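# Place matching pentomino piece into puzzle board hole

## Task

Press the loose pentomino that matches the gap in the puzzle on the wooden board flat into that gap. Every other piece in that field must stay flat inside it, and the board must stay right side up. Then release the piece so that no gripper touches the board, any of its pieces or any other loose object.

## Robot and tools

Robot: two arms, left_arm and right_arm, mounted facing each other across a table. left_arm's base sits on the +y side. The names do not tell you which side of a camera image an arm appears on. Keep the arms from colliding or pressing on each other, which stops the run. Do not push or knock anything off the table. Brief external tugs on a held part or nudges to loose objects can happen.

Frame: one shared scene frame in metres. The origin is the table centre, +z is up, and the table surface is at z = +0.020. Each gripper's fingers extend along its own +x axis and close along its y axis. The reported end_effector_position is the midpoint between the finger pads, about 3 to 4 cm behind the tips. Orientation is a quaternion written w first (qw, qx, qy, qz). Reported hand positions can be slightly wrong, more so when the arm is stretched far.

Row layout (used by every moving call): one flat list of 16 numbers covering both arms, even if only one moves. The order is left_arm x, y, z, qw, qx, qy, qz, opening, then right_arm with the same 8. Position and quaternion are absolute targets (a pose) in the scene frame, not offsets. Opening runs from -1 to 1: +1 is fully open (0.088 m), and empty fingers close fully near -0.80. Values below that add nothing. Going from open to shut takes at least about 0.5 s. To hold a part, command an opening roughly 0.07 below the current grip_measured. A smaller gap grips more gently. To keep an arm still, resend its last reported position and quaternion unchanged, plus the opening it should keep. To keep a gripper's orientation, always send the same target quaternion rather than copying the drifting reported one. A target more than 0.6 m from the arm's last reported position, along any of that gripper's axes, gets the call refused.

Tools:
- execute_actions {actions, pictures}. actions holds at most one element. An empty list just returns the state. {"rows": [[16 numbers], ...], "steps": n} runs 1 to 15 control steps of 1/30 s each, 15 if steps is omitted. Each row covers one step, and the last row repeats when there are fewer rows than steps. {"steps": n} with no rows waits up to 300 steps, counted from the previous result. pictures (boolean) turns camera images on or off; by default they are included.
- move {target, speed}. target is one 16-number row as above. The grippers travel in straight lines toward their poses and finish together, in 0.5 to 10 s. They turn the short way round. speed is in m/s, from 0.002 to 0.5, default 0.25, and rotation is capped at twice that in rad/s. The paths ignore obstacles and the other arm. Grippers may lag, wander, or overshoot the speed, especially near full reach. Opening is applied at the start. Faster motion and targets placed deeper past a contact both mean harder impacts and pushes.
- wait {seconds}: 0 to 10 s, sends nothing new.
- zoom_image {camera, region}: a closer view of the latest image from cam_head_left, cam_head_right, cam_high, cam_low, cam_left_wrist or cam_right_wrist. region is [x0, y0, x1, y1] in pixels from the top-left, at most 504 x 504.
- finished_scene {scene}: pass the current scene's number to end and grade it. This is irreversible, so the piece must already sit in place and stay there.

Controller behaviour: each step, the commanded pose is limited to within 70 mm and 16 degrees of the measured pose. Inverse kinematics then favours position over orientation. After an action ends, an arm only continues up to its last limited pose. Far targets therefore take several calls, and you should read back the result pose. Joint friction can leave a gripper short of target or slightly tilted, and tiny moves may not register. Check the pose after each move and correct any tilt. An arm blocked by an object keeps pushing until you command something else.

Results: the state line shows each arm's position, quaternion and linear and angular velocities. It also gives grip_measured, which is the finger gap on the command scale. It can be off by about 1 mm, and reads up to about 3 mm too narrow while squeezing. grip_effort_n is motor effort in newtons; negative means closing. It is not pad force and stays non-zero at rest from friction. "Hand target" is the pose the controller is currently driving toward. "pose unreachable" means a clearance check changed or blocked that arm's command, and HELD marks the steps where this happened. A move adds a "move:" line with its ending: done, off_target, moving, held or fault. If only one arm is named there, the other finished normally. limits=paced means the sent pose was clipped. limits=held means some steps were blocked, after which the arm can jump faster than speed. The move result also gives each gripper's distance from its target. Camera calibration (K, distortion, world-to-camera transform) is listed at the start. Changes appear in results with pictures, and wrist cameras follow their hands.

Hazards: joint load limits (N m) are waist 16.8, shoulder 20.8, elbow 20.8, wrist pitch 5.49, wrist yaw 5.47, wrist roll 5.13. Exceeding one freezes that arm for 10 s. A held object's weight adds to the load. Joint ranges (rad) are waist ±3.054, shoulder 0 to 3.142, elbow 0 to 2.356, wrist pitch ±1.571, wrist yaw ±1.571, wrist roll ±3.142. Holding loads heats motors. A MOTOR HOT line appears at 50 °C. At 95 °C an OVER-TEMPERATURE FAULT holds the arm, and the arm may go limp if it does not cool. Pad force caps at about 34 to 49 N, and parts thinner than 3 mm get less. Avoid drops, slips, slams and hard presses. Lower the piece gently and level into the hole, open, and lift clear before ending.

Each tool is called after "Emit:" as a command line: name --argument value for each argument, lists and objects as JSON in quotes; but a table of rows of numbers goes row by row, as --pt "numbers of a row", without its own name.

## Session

Emit:
execute_actions --actions '[]'

Emit:
zoom_image --camera "cam_head_right" --region '[220,100,640,430]'

Scene clock: 0.00 s of 3950.00 s.
left_arm: end_effector_position=(-0.2997, +0.0376, +0.2992) grip_measured=+0.982 grip_effort_n=n/a end_effector_quat_wxyz=(+0.758, -0.419, +0.238, -0.439) end_effector_velocity=(-0.001, +0.003, -0.000) end_effector_angular_velocity=(-0.006, +0.013, -0.000) | right_arm: end_effector_position=(+0.1723, -0.2371, +0.4097) grip_measured=+1.000 grip_effort_n=n/a end_effector_quat_wxyz=(+0.727, +0.020, -0.016, +0.686) end_effector_velocity=(-0.000, -0.001, +0.001) end_effector_angular_velocity=(+0.006, -0.023, +0.004)
Joint positions: left_arm=[-1.569  2.062  1.403  0.745 -1.487 -0.921  0.087] | right_arm=[-0.005  0.859  0.655  0.253 -0.003  0.007  0.088]
Joint velocities: left_arm=[-0.007 -0.002 -0.002 -0.007 -0.007 -0.022 -0.   ] | right_arm=[-0.002 -0.002 -0.002  0.007 -0.007 -0.022  0.   ]
Motor temperatures (°C, as the motors report them): left_arm=[26 29 28 26 25 28] | right_arm=[26 27 29 30 26 26]
Heat: left arm: hottest shoulder 29 °C (+0.0 °C/min); right arm: hottest wrist pitch 30 °C (+0.0 °C/min).
Hand target (left_arm): -0.300, +0.038, +0.299; +0.758, -0.419, +0.238, -0.439
Hand target (right_arm): +0.172, -0.237, +0.410; +0.727, +0.020, -0.016, +0.686
camera_calibration (this result's frames):
cam_left_wrist: T_world_to_cam=[[-0.521085, -0.242781, 0.818247, -0.383536], [-0.821955, -0.115507, -0.557718, -0.0416803], [0.229916, -0.96318, -0.139366, 0.226137], [0, 0, 0, 1]] pos_world=[-0.286106, 0.119881, 0.322097]

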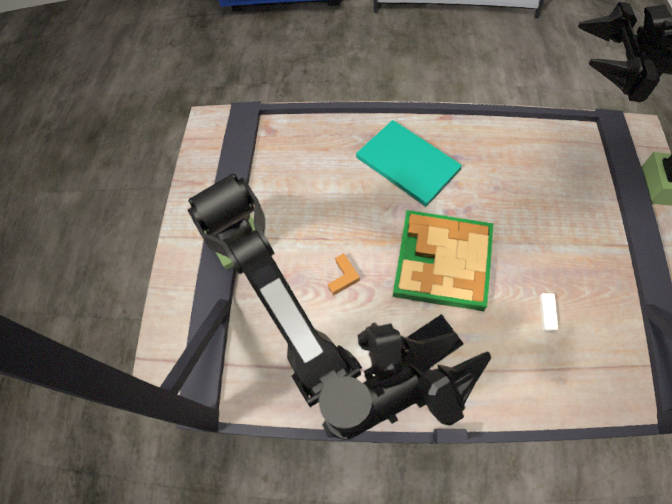

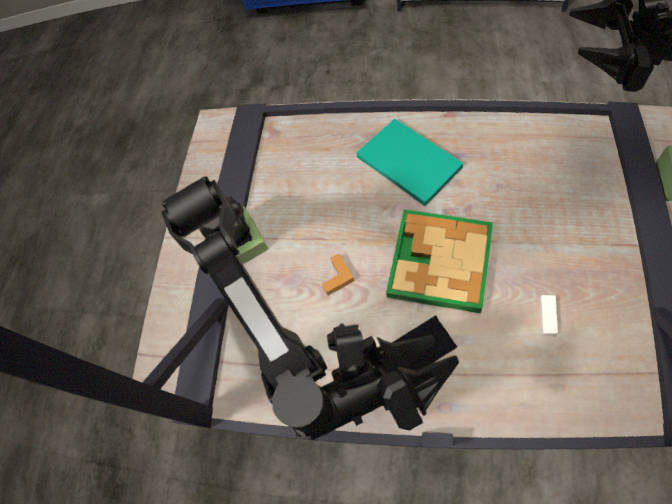

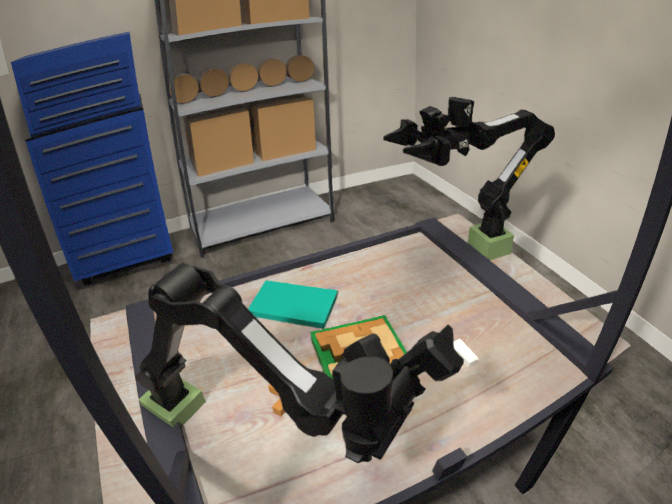

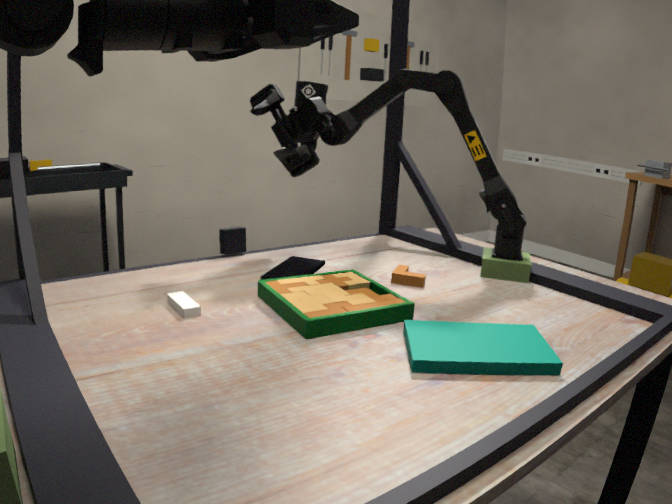

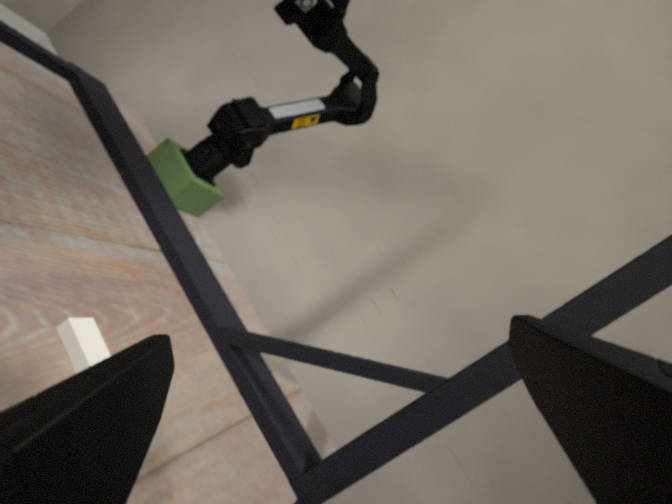

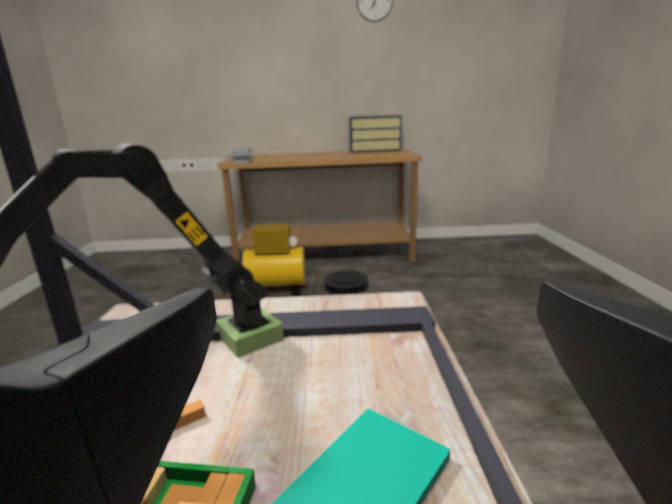

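Region (220, 100, 640, 430) of cam_head_right's 672x504 image, scaled by 1.200, with more detail than that image has; it fills the top 396 rows of this view, and the rest is white.

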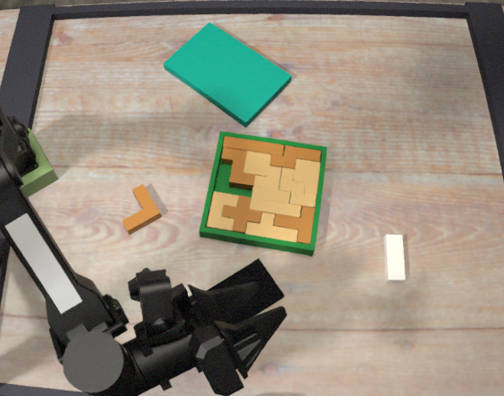

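Emit:
move --target '[-0.07,0.17,0.17,0.66,0.25,0.66,-0.25,0.2,0.172,-0.237,0.41,0.727,0.02,-0.016,0.686,1]'

Emit:
move --target '[-0.068,0.18,0.095,0.687,-0.165,0.687,0.165,0.2,0.172,-0.237,0.41,0.727,0.02,-0.016,0.686,1]'

Scene clock: 8.47 s of 3950.00 s.
left_arm: end_effector_position=(-0.0709, +0.1646, +0.1732) grip_measured=+0.203 grip_effort_n=-18.4 end_effector_quat_wxyz=(+0.665, +0.241, +0.657, -0.261) end_effector_velocity=(+0.005, +0.004, -0.001) end_effector_angular_velocity=(+0.024, -0.013, +0.005) | right_arm: end_effector_position=(+0.1723, -0.2371, +0.4097) grip_measured=+1.000 grip_effort_n=-0.7 end_effector_quat_wxyz=(+0.727, +0.020, -0.016, +0.686) end_effector_velocity=(-0.000, +0.000, +0.002) end_effector_angular_velocity=(+0.007, -0.008, +0.005)
Joint positions: left_arm=[-0.837  1.519  1.142 -1.164 -0.008 -1.075  0.049] | right_arm=[-0.005  0.859  0.655  0.253 -0.003  0.007  0.088]
Joint velocities: left_arm=[ 0.012  0.002 -0.002 -0.022 -0.007  0.007 -0.   ] | right_arm=[-0.002  0.002  0.002  0.007 -0.007 -0.007  0.   ]
Motor temperatures (°C, as the motors report them): left_arm=[26 31 29 26 25 28] | right_arm=[26 27 30 31 26 26]
Heat: left arm: hottest shoulder 31 °C (+14.2 °C/min); right arm: hottest wrist pitch 31 °C (+7.1 °C/min).
Hand target (left_arm): -0.070, +0.167, +0.168; +0.662, +0.250, +0.660, -0.254
Hand target (right_arm): +0.172, -0.237, +0.410; +0.727, +0.020, -0.016, +0.686
Off the commanded pose (left_arm): 0.006 m, 2 deg.
Off the commanded pose (right_arm): 0.000 m, 0 deg.
After step 90, 1.57 s passed at rest.
move: done
camera_calibration (this result's frames):
cam_left_wrist: T_world_to_cam=[[-0.696599, -0.714374, 0.0664806, 0.0650582], [-0.670296, 0.681048, 0.29475, -0.177299], [-0.255838, 0.160761, -0.953259, 0.199855], [0, 0, 0, 1]] pos_world=[-0.0223927, 0.135096, 0.238447]

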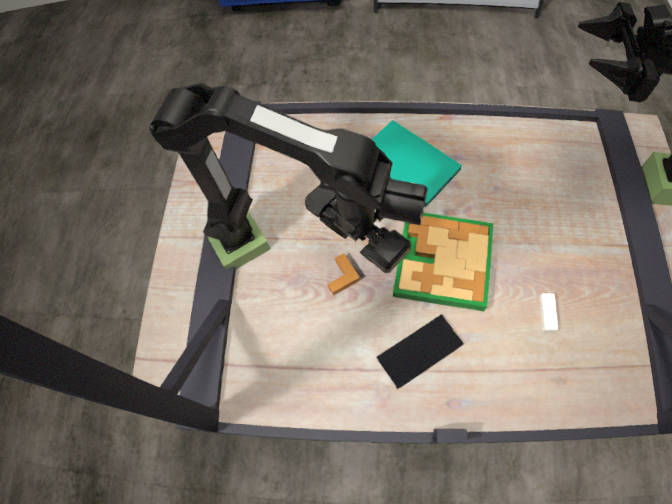

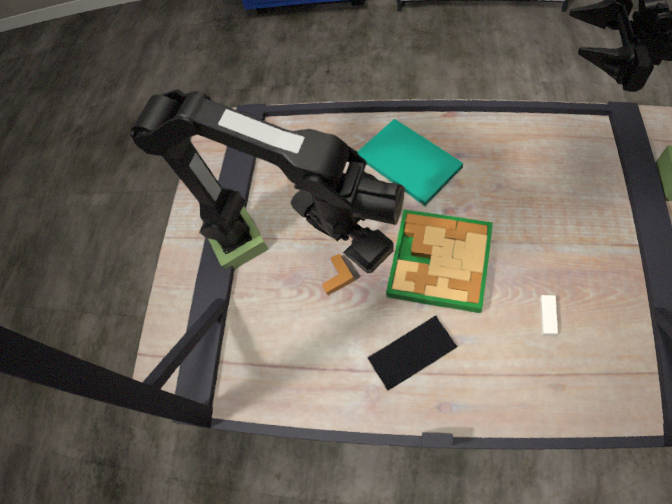

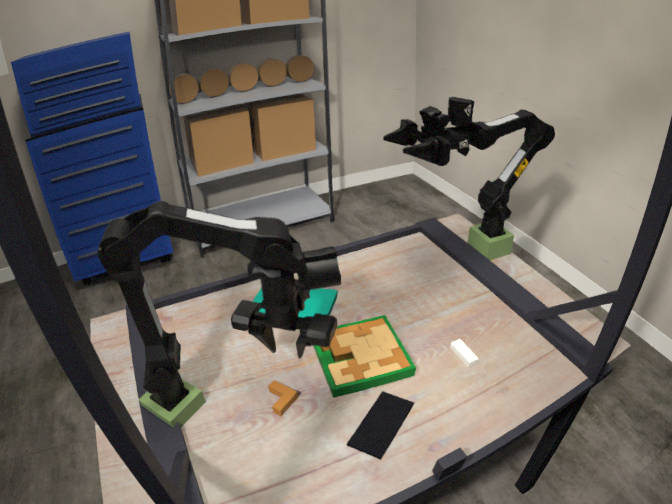

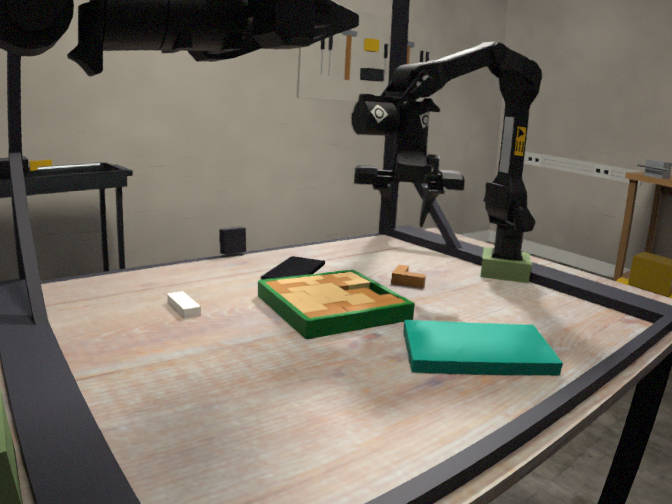

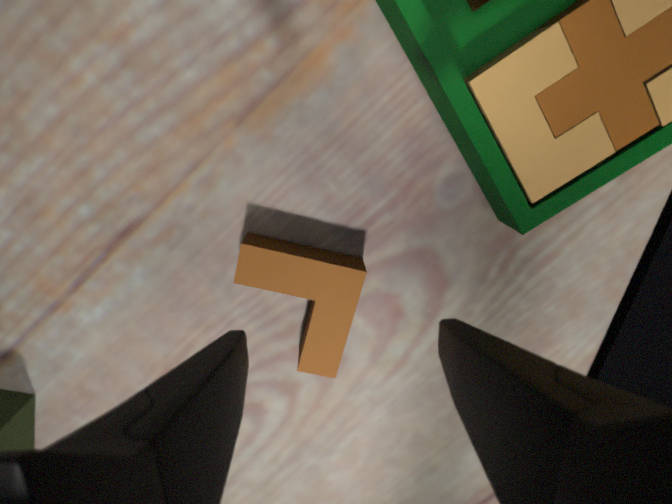

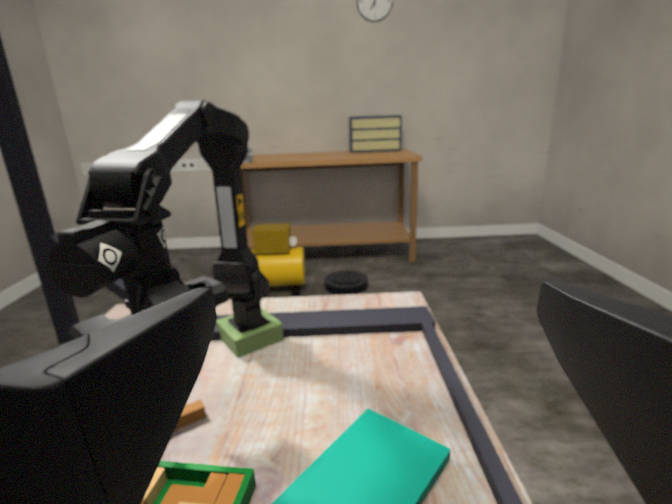

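Scene clock: 11.33 s of 3950.00 s.
left_arm: end_effector_position=(-0.0686, +0.1761, +0.0999) grip_measured=+0.203 grip_effort_n=-18.4 end_effector_quat_wxyz=(+0.688, -0.168, +0.689, +0.155) end_effector_velocity=(+0.003, +0.002, -0.000) end_effector_angular_velocity=(+0.002, -0.022, +0.035) | right_arm: end_effector_position=(+0.1723, -0.2371, +0.4097) grip_measured=+1.000 grip_effort_n=-0.7 end_effector_quat_wxyz=(+0.727, +0.020, -0.016, +0.686) end_effector_velocity=(-0.000, -0.002, +0.003) end_effector_angular_velocity=(+0.012, -0.008, +0.005)
Joint positions: left_arm=[-0.837  1.568  0.885 -0.87  -0.006 -2.262  0.049] | right_arm=[-0.005  0.859  0.655  0.253 -0.003  0.007  0.088]
Joint velocities: left_arm=[-0.002 -0.002 -0.002 -0.007 -0.022 -0.037 -0.   ] | right_arm=[-0.002 -0.007 -0.002  0.007 -0.007 -0.007  0.   ]
Motor temperatures (°C, as the motors report them): left_arm=[26 31 29 26 25 28] | right_arm=[26 27 31 31 26 26]
Heat: left arm: hottest shoulder 31 °C (+10.6 °C/min); right arm: hottest elbow 31 °C (+5.3 °C/min).
Hand target (left_arm): -0.068, +0.180, +0.095; +0.688, -0.165, +0.687, +0.165
Hand target (right_arm): +0.172, -0.237, +0.410; +0.727, +0.020, -0.016, +0.686
Off the commanded pose (left_arm): 0.006 m, 1 deg.
Off the commanded pose (right_arm): 0.000 m, 0 deg.
move: done
camera_calibration (this result's frames):
cam_left_wrist: T_world_to_cam=[[0.402812, -0.91306, 0.0637446, 0.190415], [-0.874356, -0.363274, 0.321766, 0.00526859], [-0.270635, -0.185347, -0.944671, 0.187833], [0, 0, 0, 1]] pos_world=[-0.021261, 0.210589, 0.163607]

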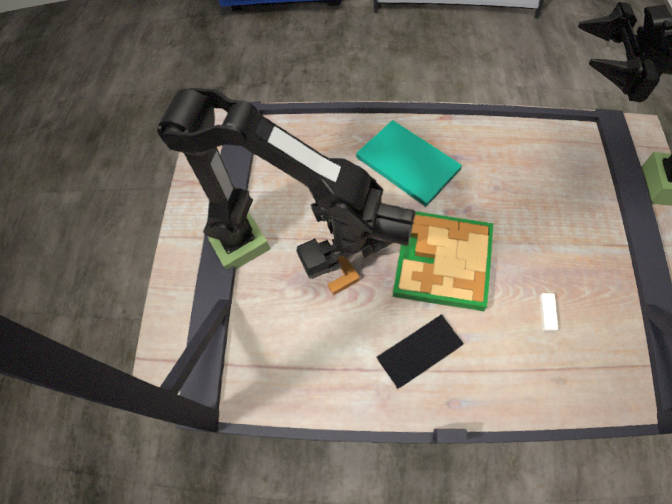

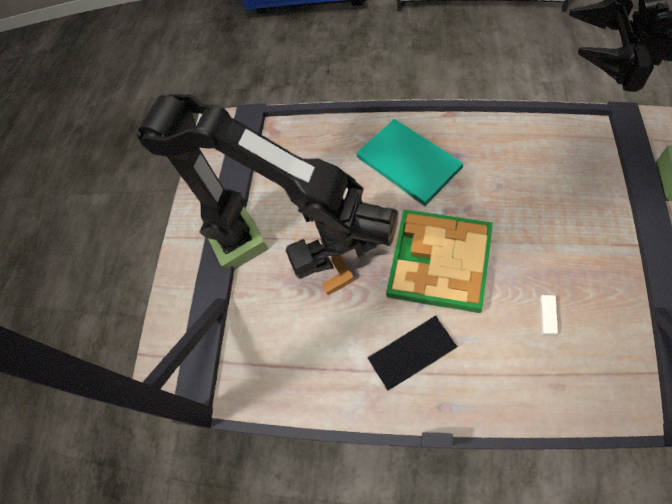

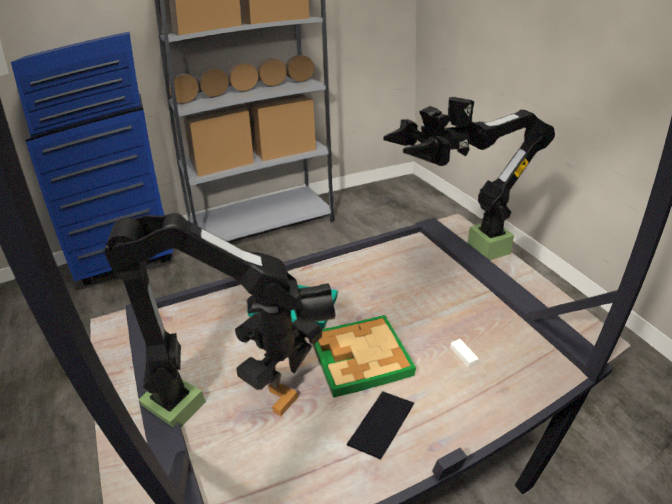

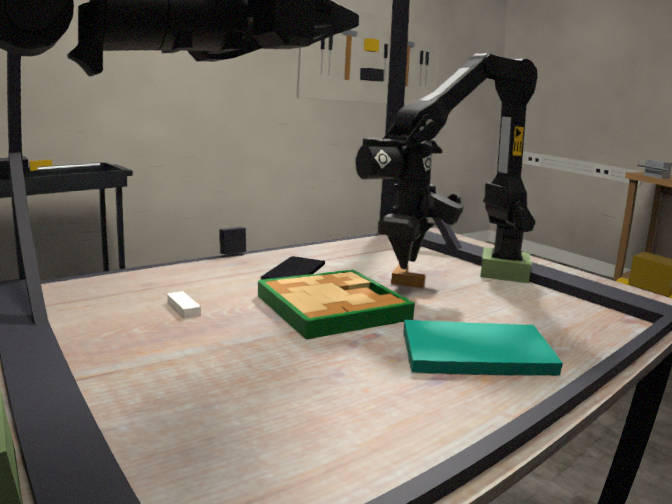

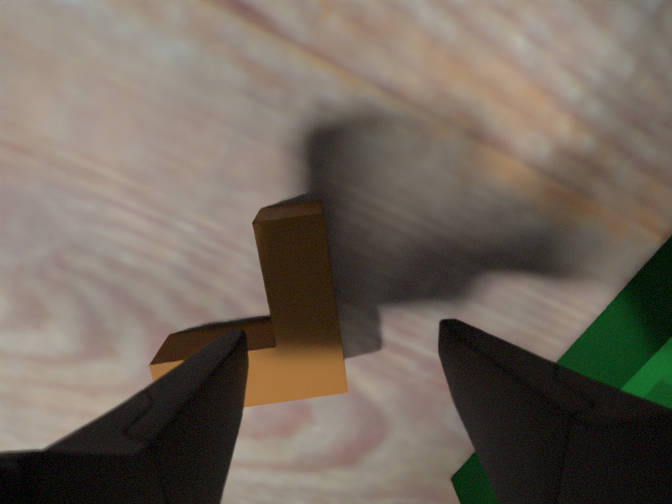

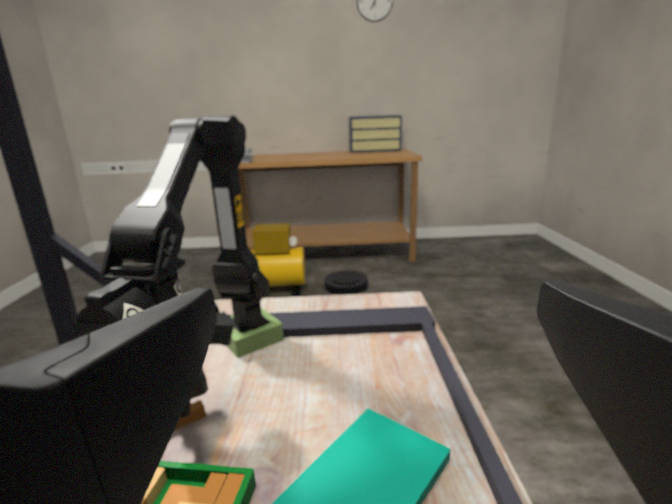

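Emit:
move --target '[-0.072,0.191,0.067,0.681,-0.189,0.681,0.189,0.2,0.172,-0.237,0.41,0.727,0.02,-0.016,0.686,1]' --speed 0.05

Emit:
move --target '[-0.072,0.191,0.067,0.681,-0.189,0.681,0.189,-0.6,0.172,-0.237,0.41,0.727,0.02,-0.016,0.686,1]'

Emit:
move --target '[-0.072,0.185,0.125,0.681,-0.189,0.681,0.189,-0.6,0.172,-0.237,0.41,0.727,0.02,-0.016,0.686,1]' --speed 0.1

Emit:
move --target '[-0.05,0.04,0.112,0.455,0.542,0.455,-0.542,-0.6,0.172,-0.237,0.41,0.727,0.02,-0.016,0.686,1]'

Scene clock: 18.37 s of 3950.00 s.
left_arm: end_effector_position=(-0.0710, +0.1864, +0.0719) grip_measured=+0.203 grip_effort_n=-18.4 end_effector_quat_wxyz=(+0.680, -0.195, +0.683, +0.182) end_effector_velocity=(+0.004, -0.000, -0.001) end_effector_angular_velocity=(-0.008, -0.020, +0.025) | right_arm: end_effector_position=(+0.1723, -0.2371, +0.4097) grip_measured=+1.000 grip_effort_n=-0.7 end_effector_quat_wxyz=(+0.727, +0.020, -0.016, +0.686) end_effector_velocity=(+0.002, -0.001, -0.002) end_effector_angular_velocity=(-0.008, -0.006, -0.010)
Joint positions: left_arm=[-0.856  1.591  0.781 -0.743 -0.006 -2.359  0.049] | right_arm=[-0.005  0.859  0.655  0.253 -0.003  0.007  0.088]
Joint velocities: left_arm=[ 0.002 -0.002 -0.007  0.007 -0.022 -0.022 -0.   ] | right_arm=[-0.002 -0.002 -0.002 -0.007  0.007 -0.007  0.   ]
Motor temperatures (°C, as the motors report them): left_arm=[26 30 29 26 25 28] | right_arm=[26 27 32 32 26 26]
Heat: left arm: hottest shoulder 30 °C (+3.3 °C/min); right arm: hottest elbow 32 °C (+6.5 °C/min).
Hand target (left_arm): -0.072, +0.191, +0.067; +0.681, -0.189, +0.681, +0.189
Hand target (right_arm): +0.172, -0.237, +0.410; +0.727, +0.020, -0.016, +0.686
Off the commanded pose (left_arm): 0.007 m, 1 deg.
Off the commanded pose (right_arm): 0.000 m, 0 deg.
After step 90, 2.90 s passed at rest.
move: done
camera_calibration (this result's frames):
cam_left_wrist: T_world_to_cam=[[0.472678, -0.878974, 0.0630876, 0.201266], [-0.842883, -0.430056, 0.323419, 0.0305192], [-0.257145, -0.206048, -0.944151, 0.167381], [0, 0, 0, 1]] pos_world=[-0.0263687, 0.224521, 0.135465]

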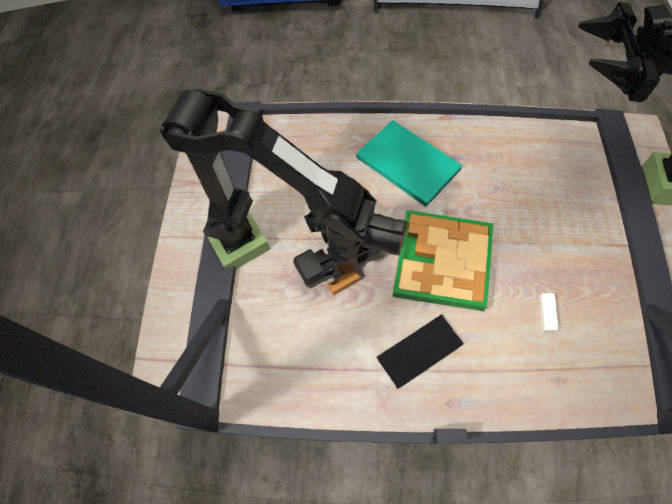

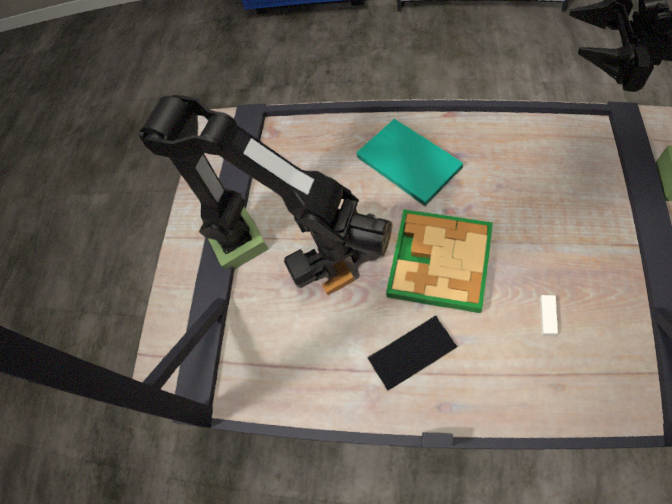

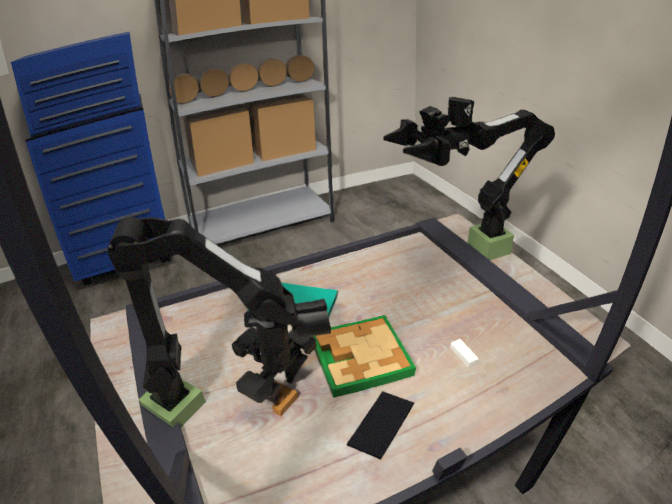

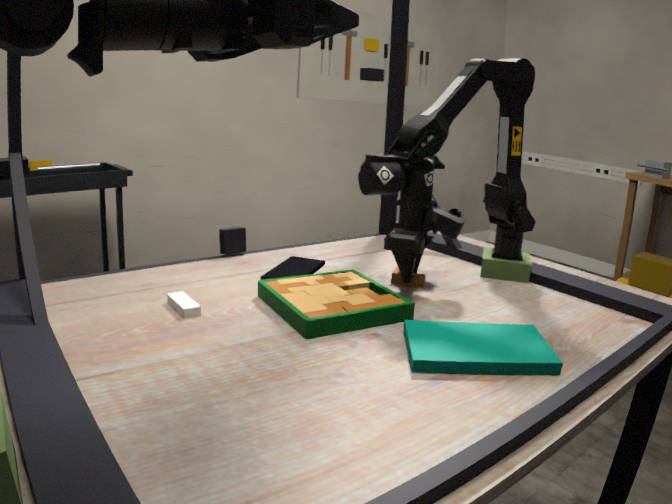

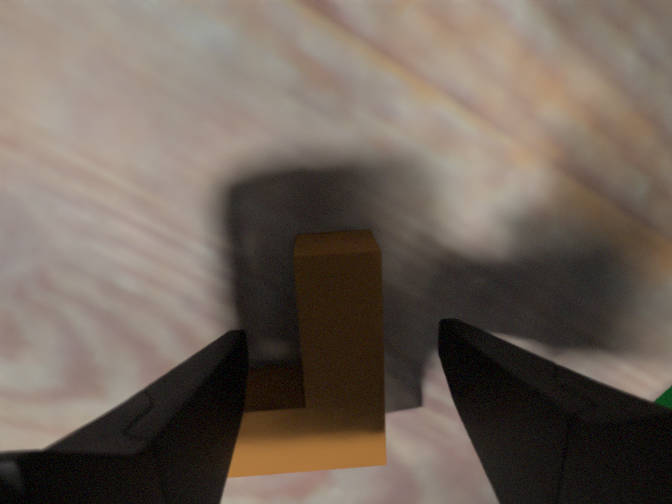

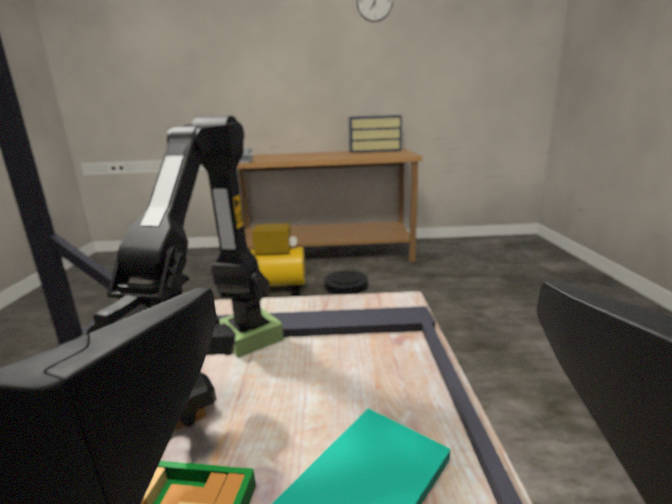

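Scene clock: 19.07 s of 3950.00 s.
left_arm: end_effector_position=(-0.0711, +0.1865, +0.0719) grip_measured=-0.475 grip_effort_n=-83.5 end_effector_quat_wxyz=(+0.680, -0.195, +0.683, +0.182) end_effector_velocity=(+0.001, -0.001, +0.000) end_effector_angular_velocity=(-0.009, -0.005, +0.010) | right_arm: end_effector_position=(+0.1723, -0.2371, +0.4097) grip_measured=+1.000 grip_effort_n=-0.7 end_effector_quat_wxyz=(+0.727, +0.020, -0.016, +0.686) end_effector_velocity=(-0.001, +0.001, -0.004) end_effector_angular_velocity=(-0.022, -0.007, +0.014)
Joint positions: left_arm=[-0.857  1.591  0.781 -0.743 -0.006 -2.36   0.016] | right_arm=[-0.005  0.859  0.655  0.253 -0.003  0.007  0.088]
Joint velocities: left_arm=[ 0.002 -0.002 -0.002  0.007 -0.007 -0.007 -0.   ] | right_arm=[-0.007  0.002  0.002 -0.022 -0.022 -0.007  0.   ]
Motor temperatures (°C, as the motors report them): left_arm=[26 30 29 26 25 28] | right_arm=[26 27 32 32 26 26]
Heat: left arm: hottest shoulder 30 °C (+3.1 °C/min); right arm: hottest elbow 32 °C (+6.3 °C/min).
Hand target (left_arm): -0.072, +0.191, +0.067; +0.681, -0.189, +0.681, +0.189
Hand target (right_arm): +0.172, -0.237, +0.410; +0.727, +0.020, -0.016, +0.686
Off the commanded pose (left_arm): 0.007 m, 1 deg.
Off the commanded pose (right_arm): 0.000 m, 0 deg.
move: done
camera_calibration (this result's frames):
cam_left_wrist: T_world_to_cam=[[0.473014, -0.878794, 0.0630818, 0.201319], [-0.842714, -0.430377, 0.323431, 0.0305244], [-0.257081, -0.206148, -0.944147, 0.167385], [0, 0, 0, 1]] pos_world=[-0.0264717, 0.224561, 0.135464]

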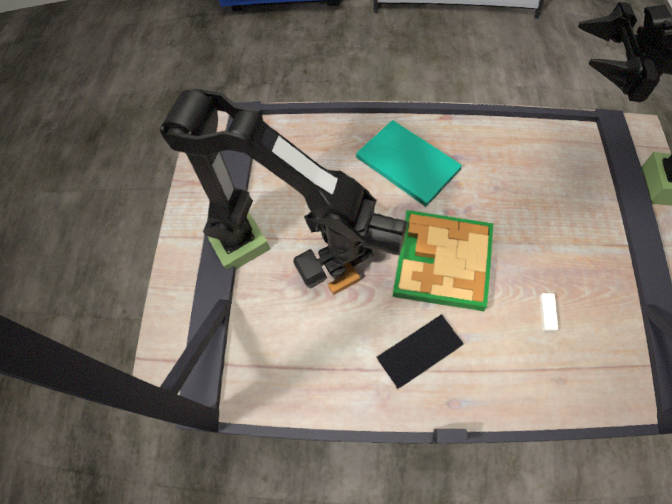

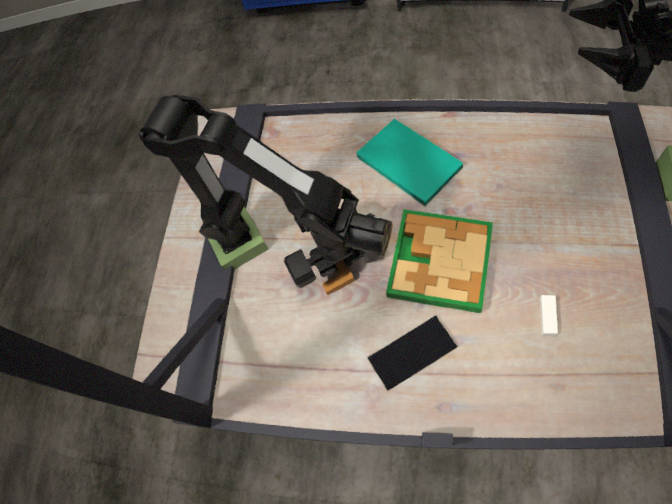

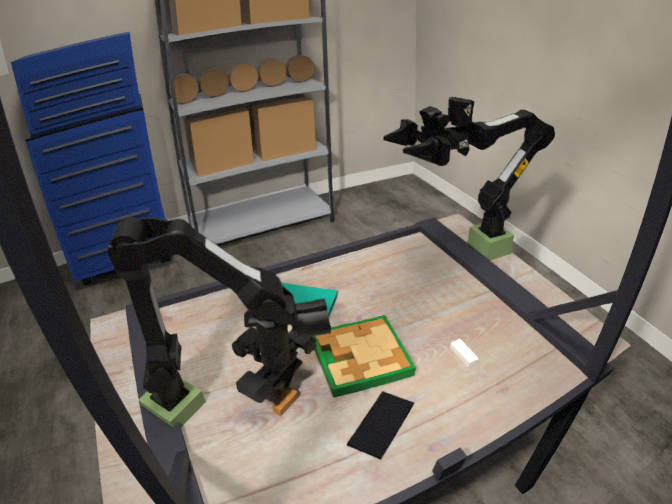

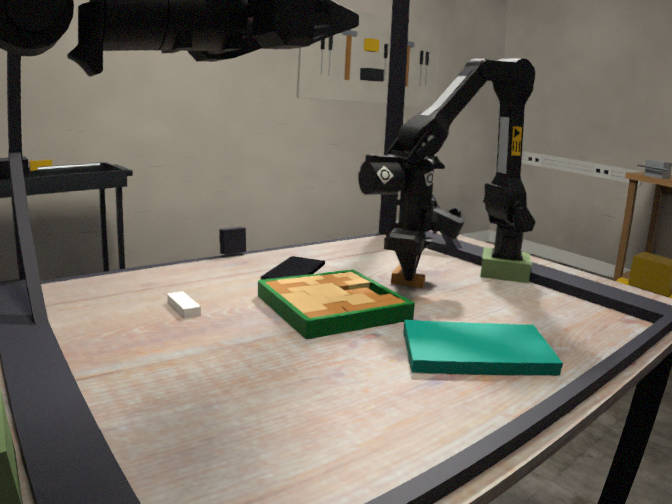

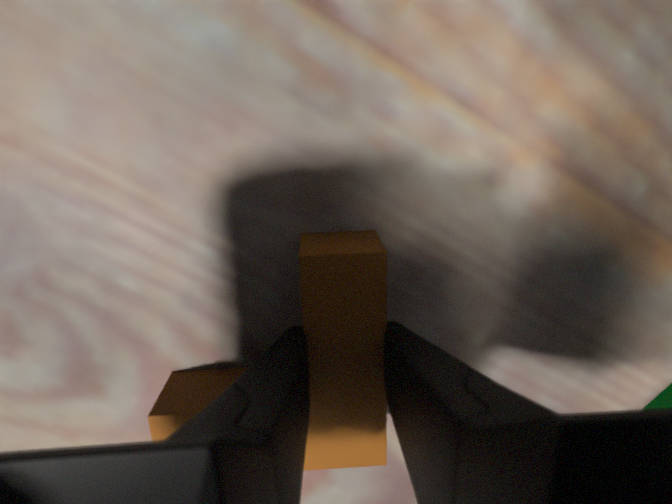

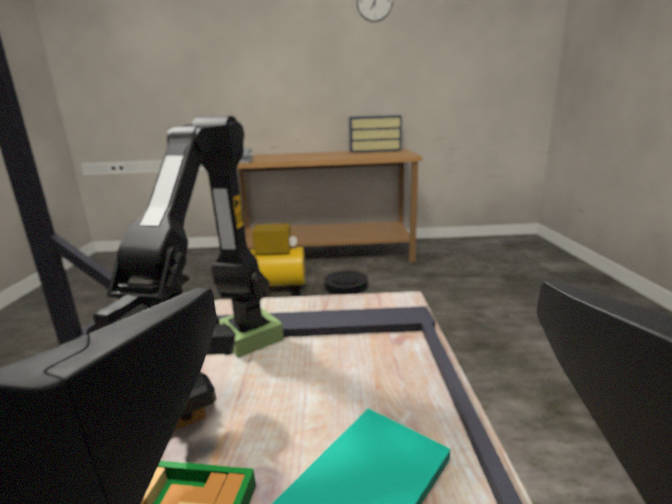

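Scene clock: 20.03 s of 3950.00 s.
left_arm: end_effector_position=(-0.0707, +0.1879, +0.1202) grip_measured=-0.475 grip_effort_n=-83.5 end_effector_quat_wxyz=(+0.686, -0.185, +0.677, +0.192) end_effector_velocity=(+0.003, +0.000, +0.003) end_effector_angular_velocity=(+0.002, -0.023, -0.010) | right_arm: end_effector_position=(+0.1723, -0.2371, +0.4097) grip_measured=+1.000 grip_effort_n=-1.2 end_effector_quat_wxyz=(+0.727, +0.020, -0.016, +0.686) end_effector_velocity=(-0.000, +0.001, -0.003) end_effector_angular_velocity=(-0.013, -0.007, +0.005)
Joint positions: left_arm=[-0.857  1.521  0.927 -0.992 -0.006 -2.36   0.016] | right_arm=[-0.005  0.859  0.655  0.253 -0.003  0.007  0.088]
Joint velocities: left_arm=[-0.002 -0.002  0.012 -0.022 -0.022  0.007 -0.   ] | right_arm=[-0.002  0.002 -0.002 -0.007 -0.007 -0.007  0.   ]
Motor temperatures (°C, as the motors report them): left_arm=[26 31 30 26 25 28] | right_arm=[26 27 32 32 26 26]
Heat: left arm: hottest shoulder 31 °C (+6.0 °C/min); right arm: hottest elbow 32 °C (+6.0 °C/min).
Hand target (left_arm): -0.072, +0.185, +0.125; +0.681, -0.189, +0.681, +0.189
Hand target (right_arm): +0.172, -0.237, +0.410; +0.727, +0.020, -0.016, +0.686
Off the commanded pose (left_arm): 0.006 m, 1 deg.
Off the commanded pose (right_arm): 0.000 m, 0 deg.
move: done
camera_calibration (this result's frames):
cam_left_wrist: T_world_to_cam=[[0.472592, -0.880444, 0.0384019, 0.202582], [-0.845316, -0.440553, 0.302249, 0.0200866], [-0.249195, -0.175302, -0.952455, 0.209117], [0, 0, 0, 1]] pos_world=[-0.0266482, 0.22387, 0.185324]

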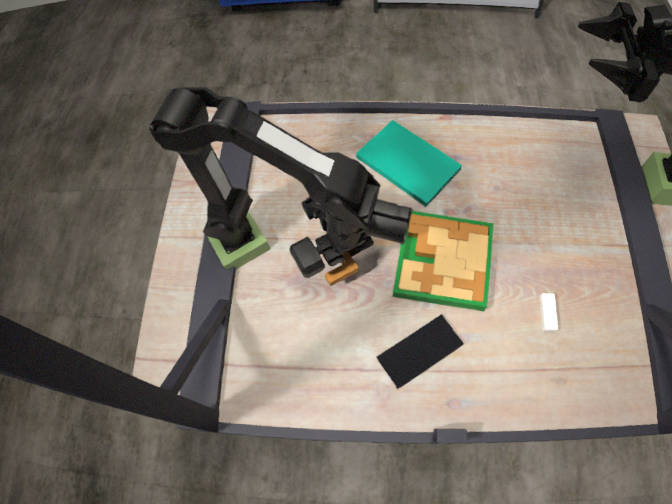

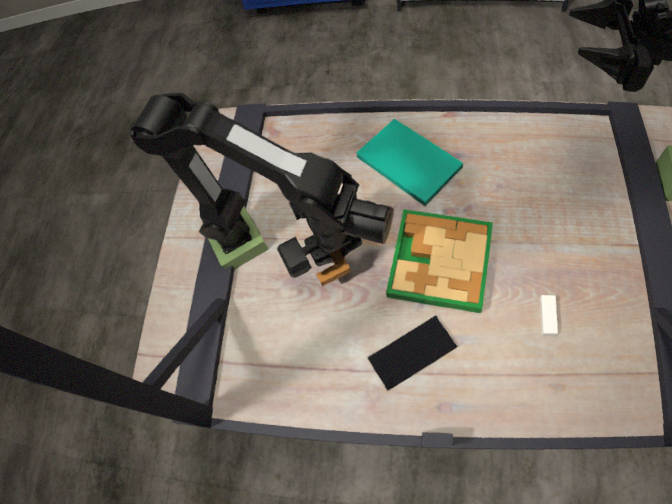

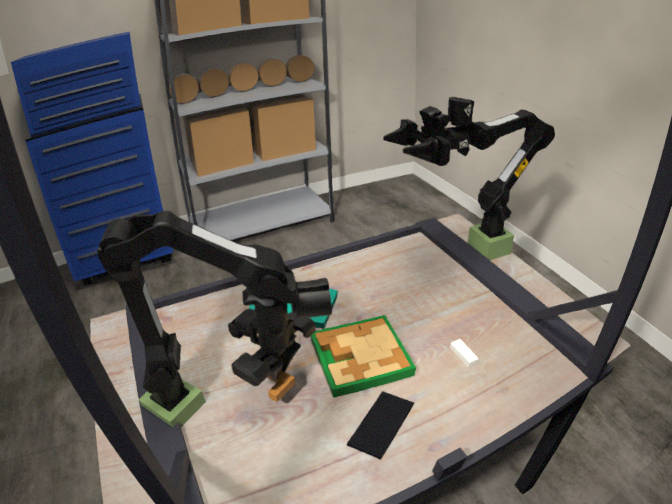

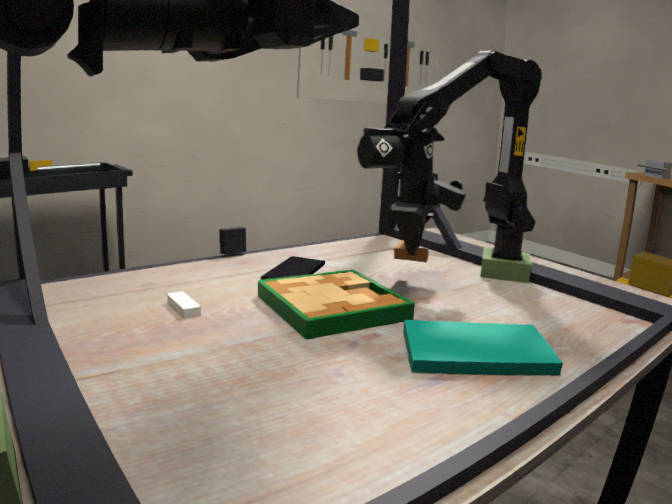

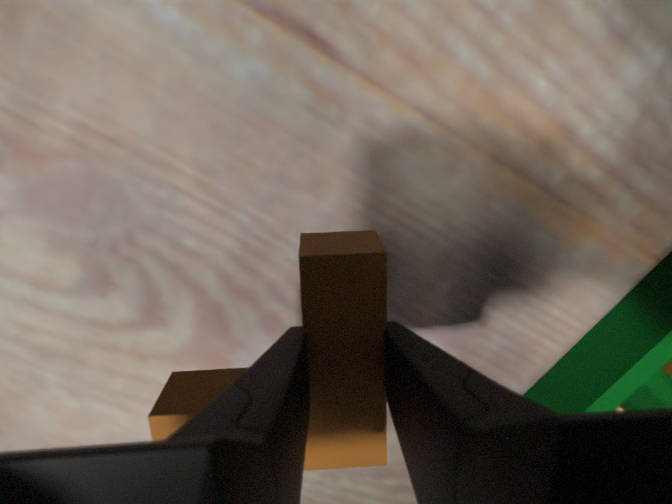

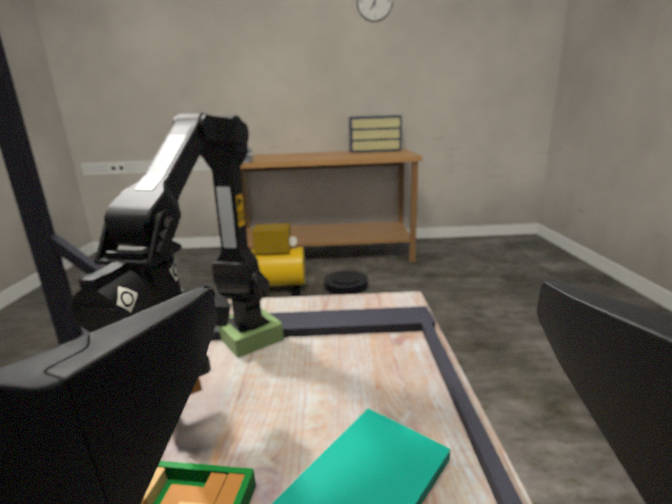

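Scene clock: 25.10 s of 3950.00 s.
left_arm: end_effector_position=(-0.0516, +0.0416, +0.1160) grip_measured=-0.475 grip_effort_n=-83.5 end_effector_quat_wxyz=(+0.459, +0.540, +0.452, -0.541) end_effector_velocity=(+0.000, +0.003, +0.001) end_effector_angular_velocity=(+0.016, -0.009, -0.010) | right_arm: end_effector_position=(+0.1723, -0.2371, +0.4097) grip_measured=+1.000 grip_effort_n=-1.2 end_effector_quat_wxyz=(+0.727, +0.020, -0.016, +0.686) end_effector_velocity=(-0.000, -0.001, -0.001) end_effector_angular_velocity=(-0.003, -0.008, +0.005)
Joint positions: left_arm=[-0.713  2.025  1.523 -1.061 -0.006  0.064  0.016] | right_arm=[-0.005  0.859  0.655  0.253 -0.003  0.007  0.088]
Joint velocities: left_arm=[-0.002  0.002  0.007 -0.022 -0.007  0.007 -0.   ] | right_arm=[-0.002 -0.007 -0.002 -0.007 -0.007 -0.007  0.   ]
Motor temperatures (°C, as the motors report them): left_arm=[26 31 30 26 25 28] | right_arm=[26 27 32 33 26 26]
Heat: left arm: hottest shoulder 31 °C (+4.8 °C/min); right arm: hottest wrist pitch 33 °C (+7.2 °C/min).
Hand target (left_arm): -0.051, +0.040, +0.113; +0.455, +0.542, +0.454, -0.541
Hand target (right_arm): +0.172, -0.237, +0.410; +0.727, +0.020, -0.016, +0.686
Off the commanded pose (left_arm): 0.005 m, 1 deg.
Off the commanded pose (right_arm): 0.000 m, 0 deg.
move: done
camera_calibration (this result's frames):
cam_left_wrist: T_world_to_cam=[[-0.976061, 0.214047, 0.0385964, -0.0553709], [0.215347, 0.926166, 0.309585, -0.0298547], [0.0305191, 0.310486, -0.950088, 0.178233], [0, 0, 0, 1]] pos_world=[-0.0530557, -0.0158363, 0.180716]

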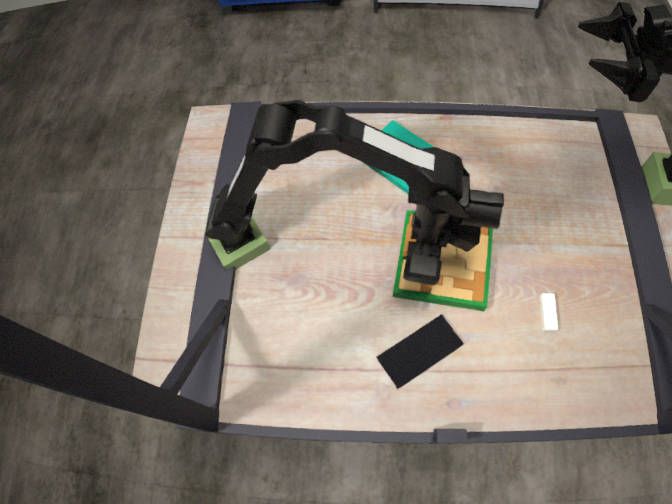

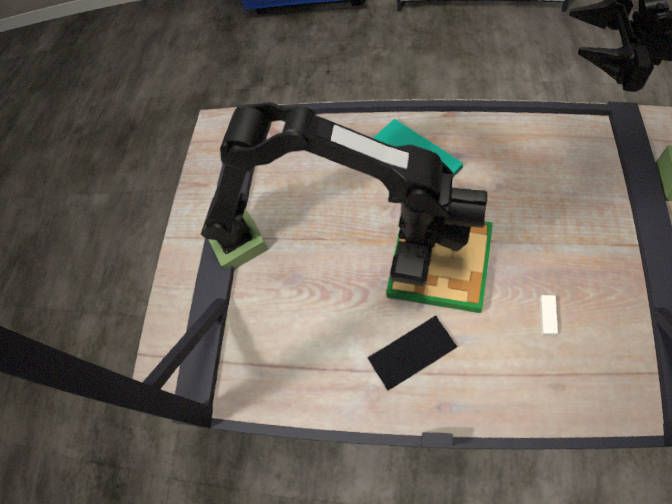

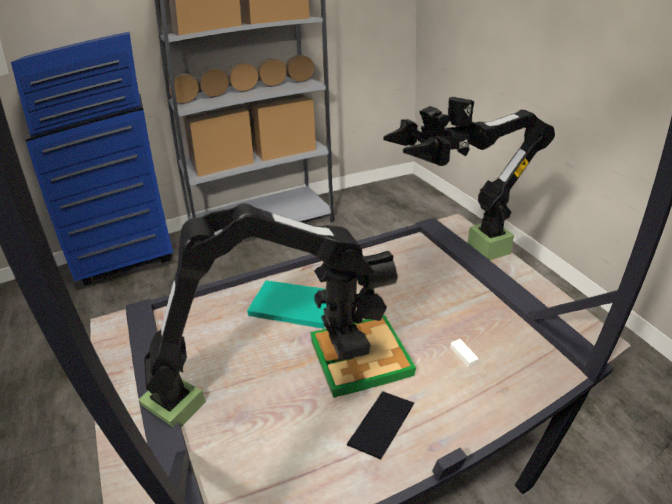

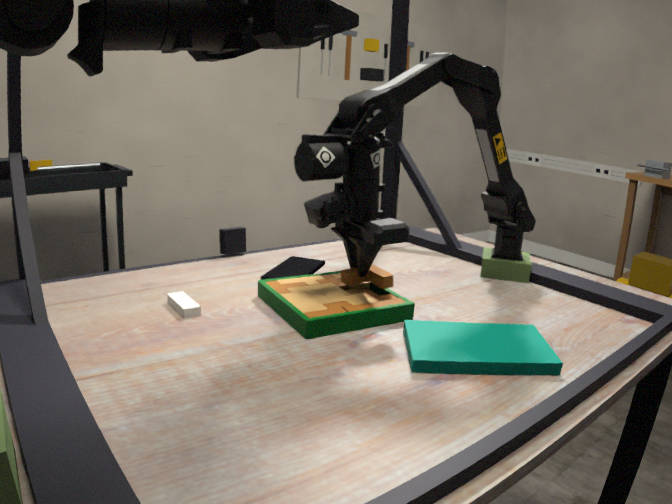

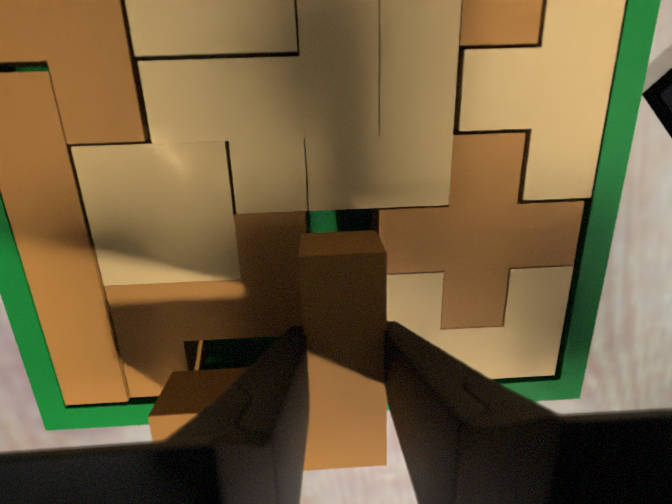

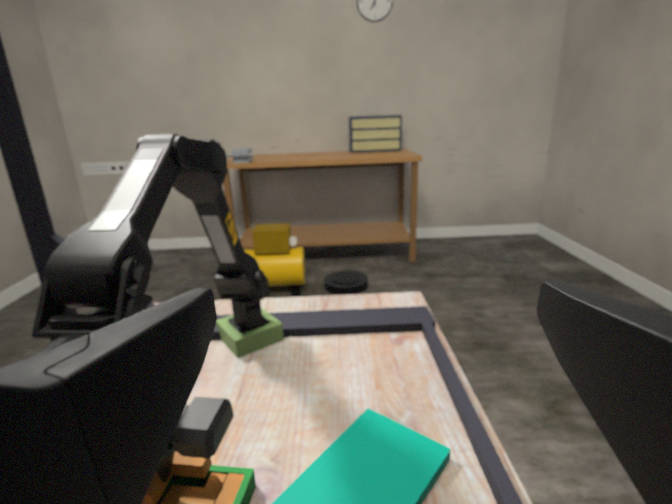

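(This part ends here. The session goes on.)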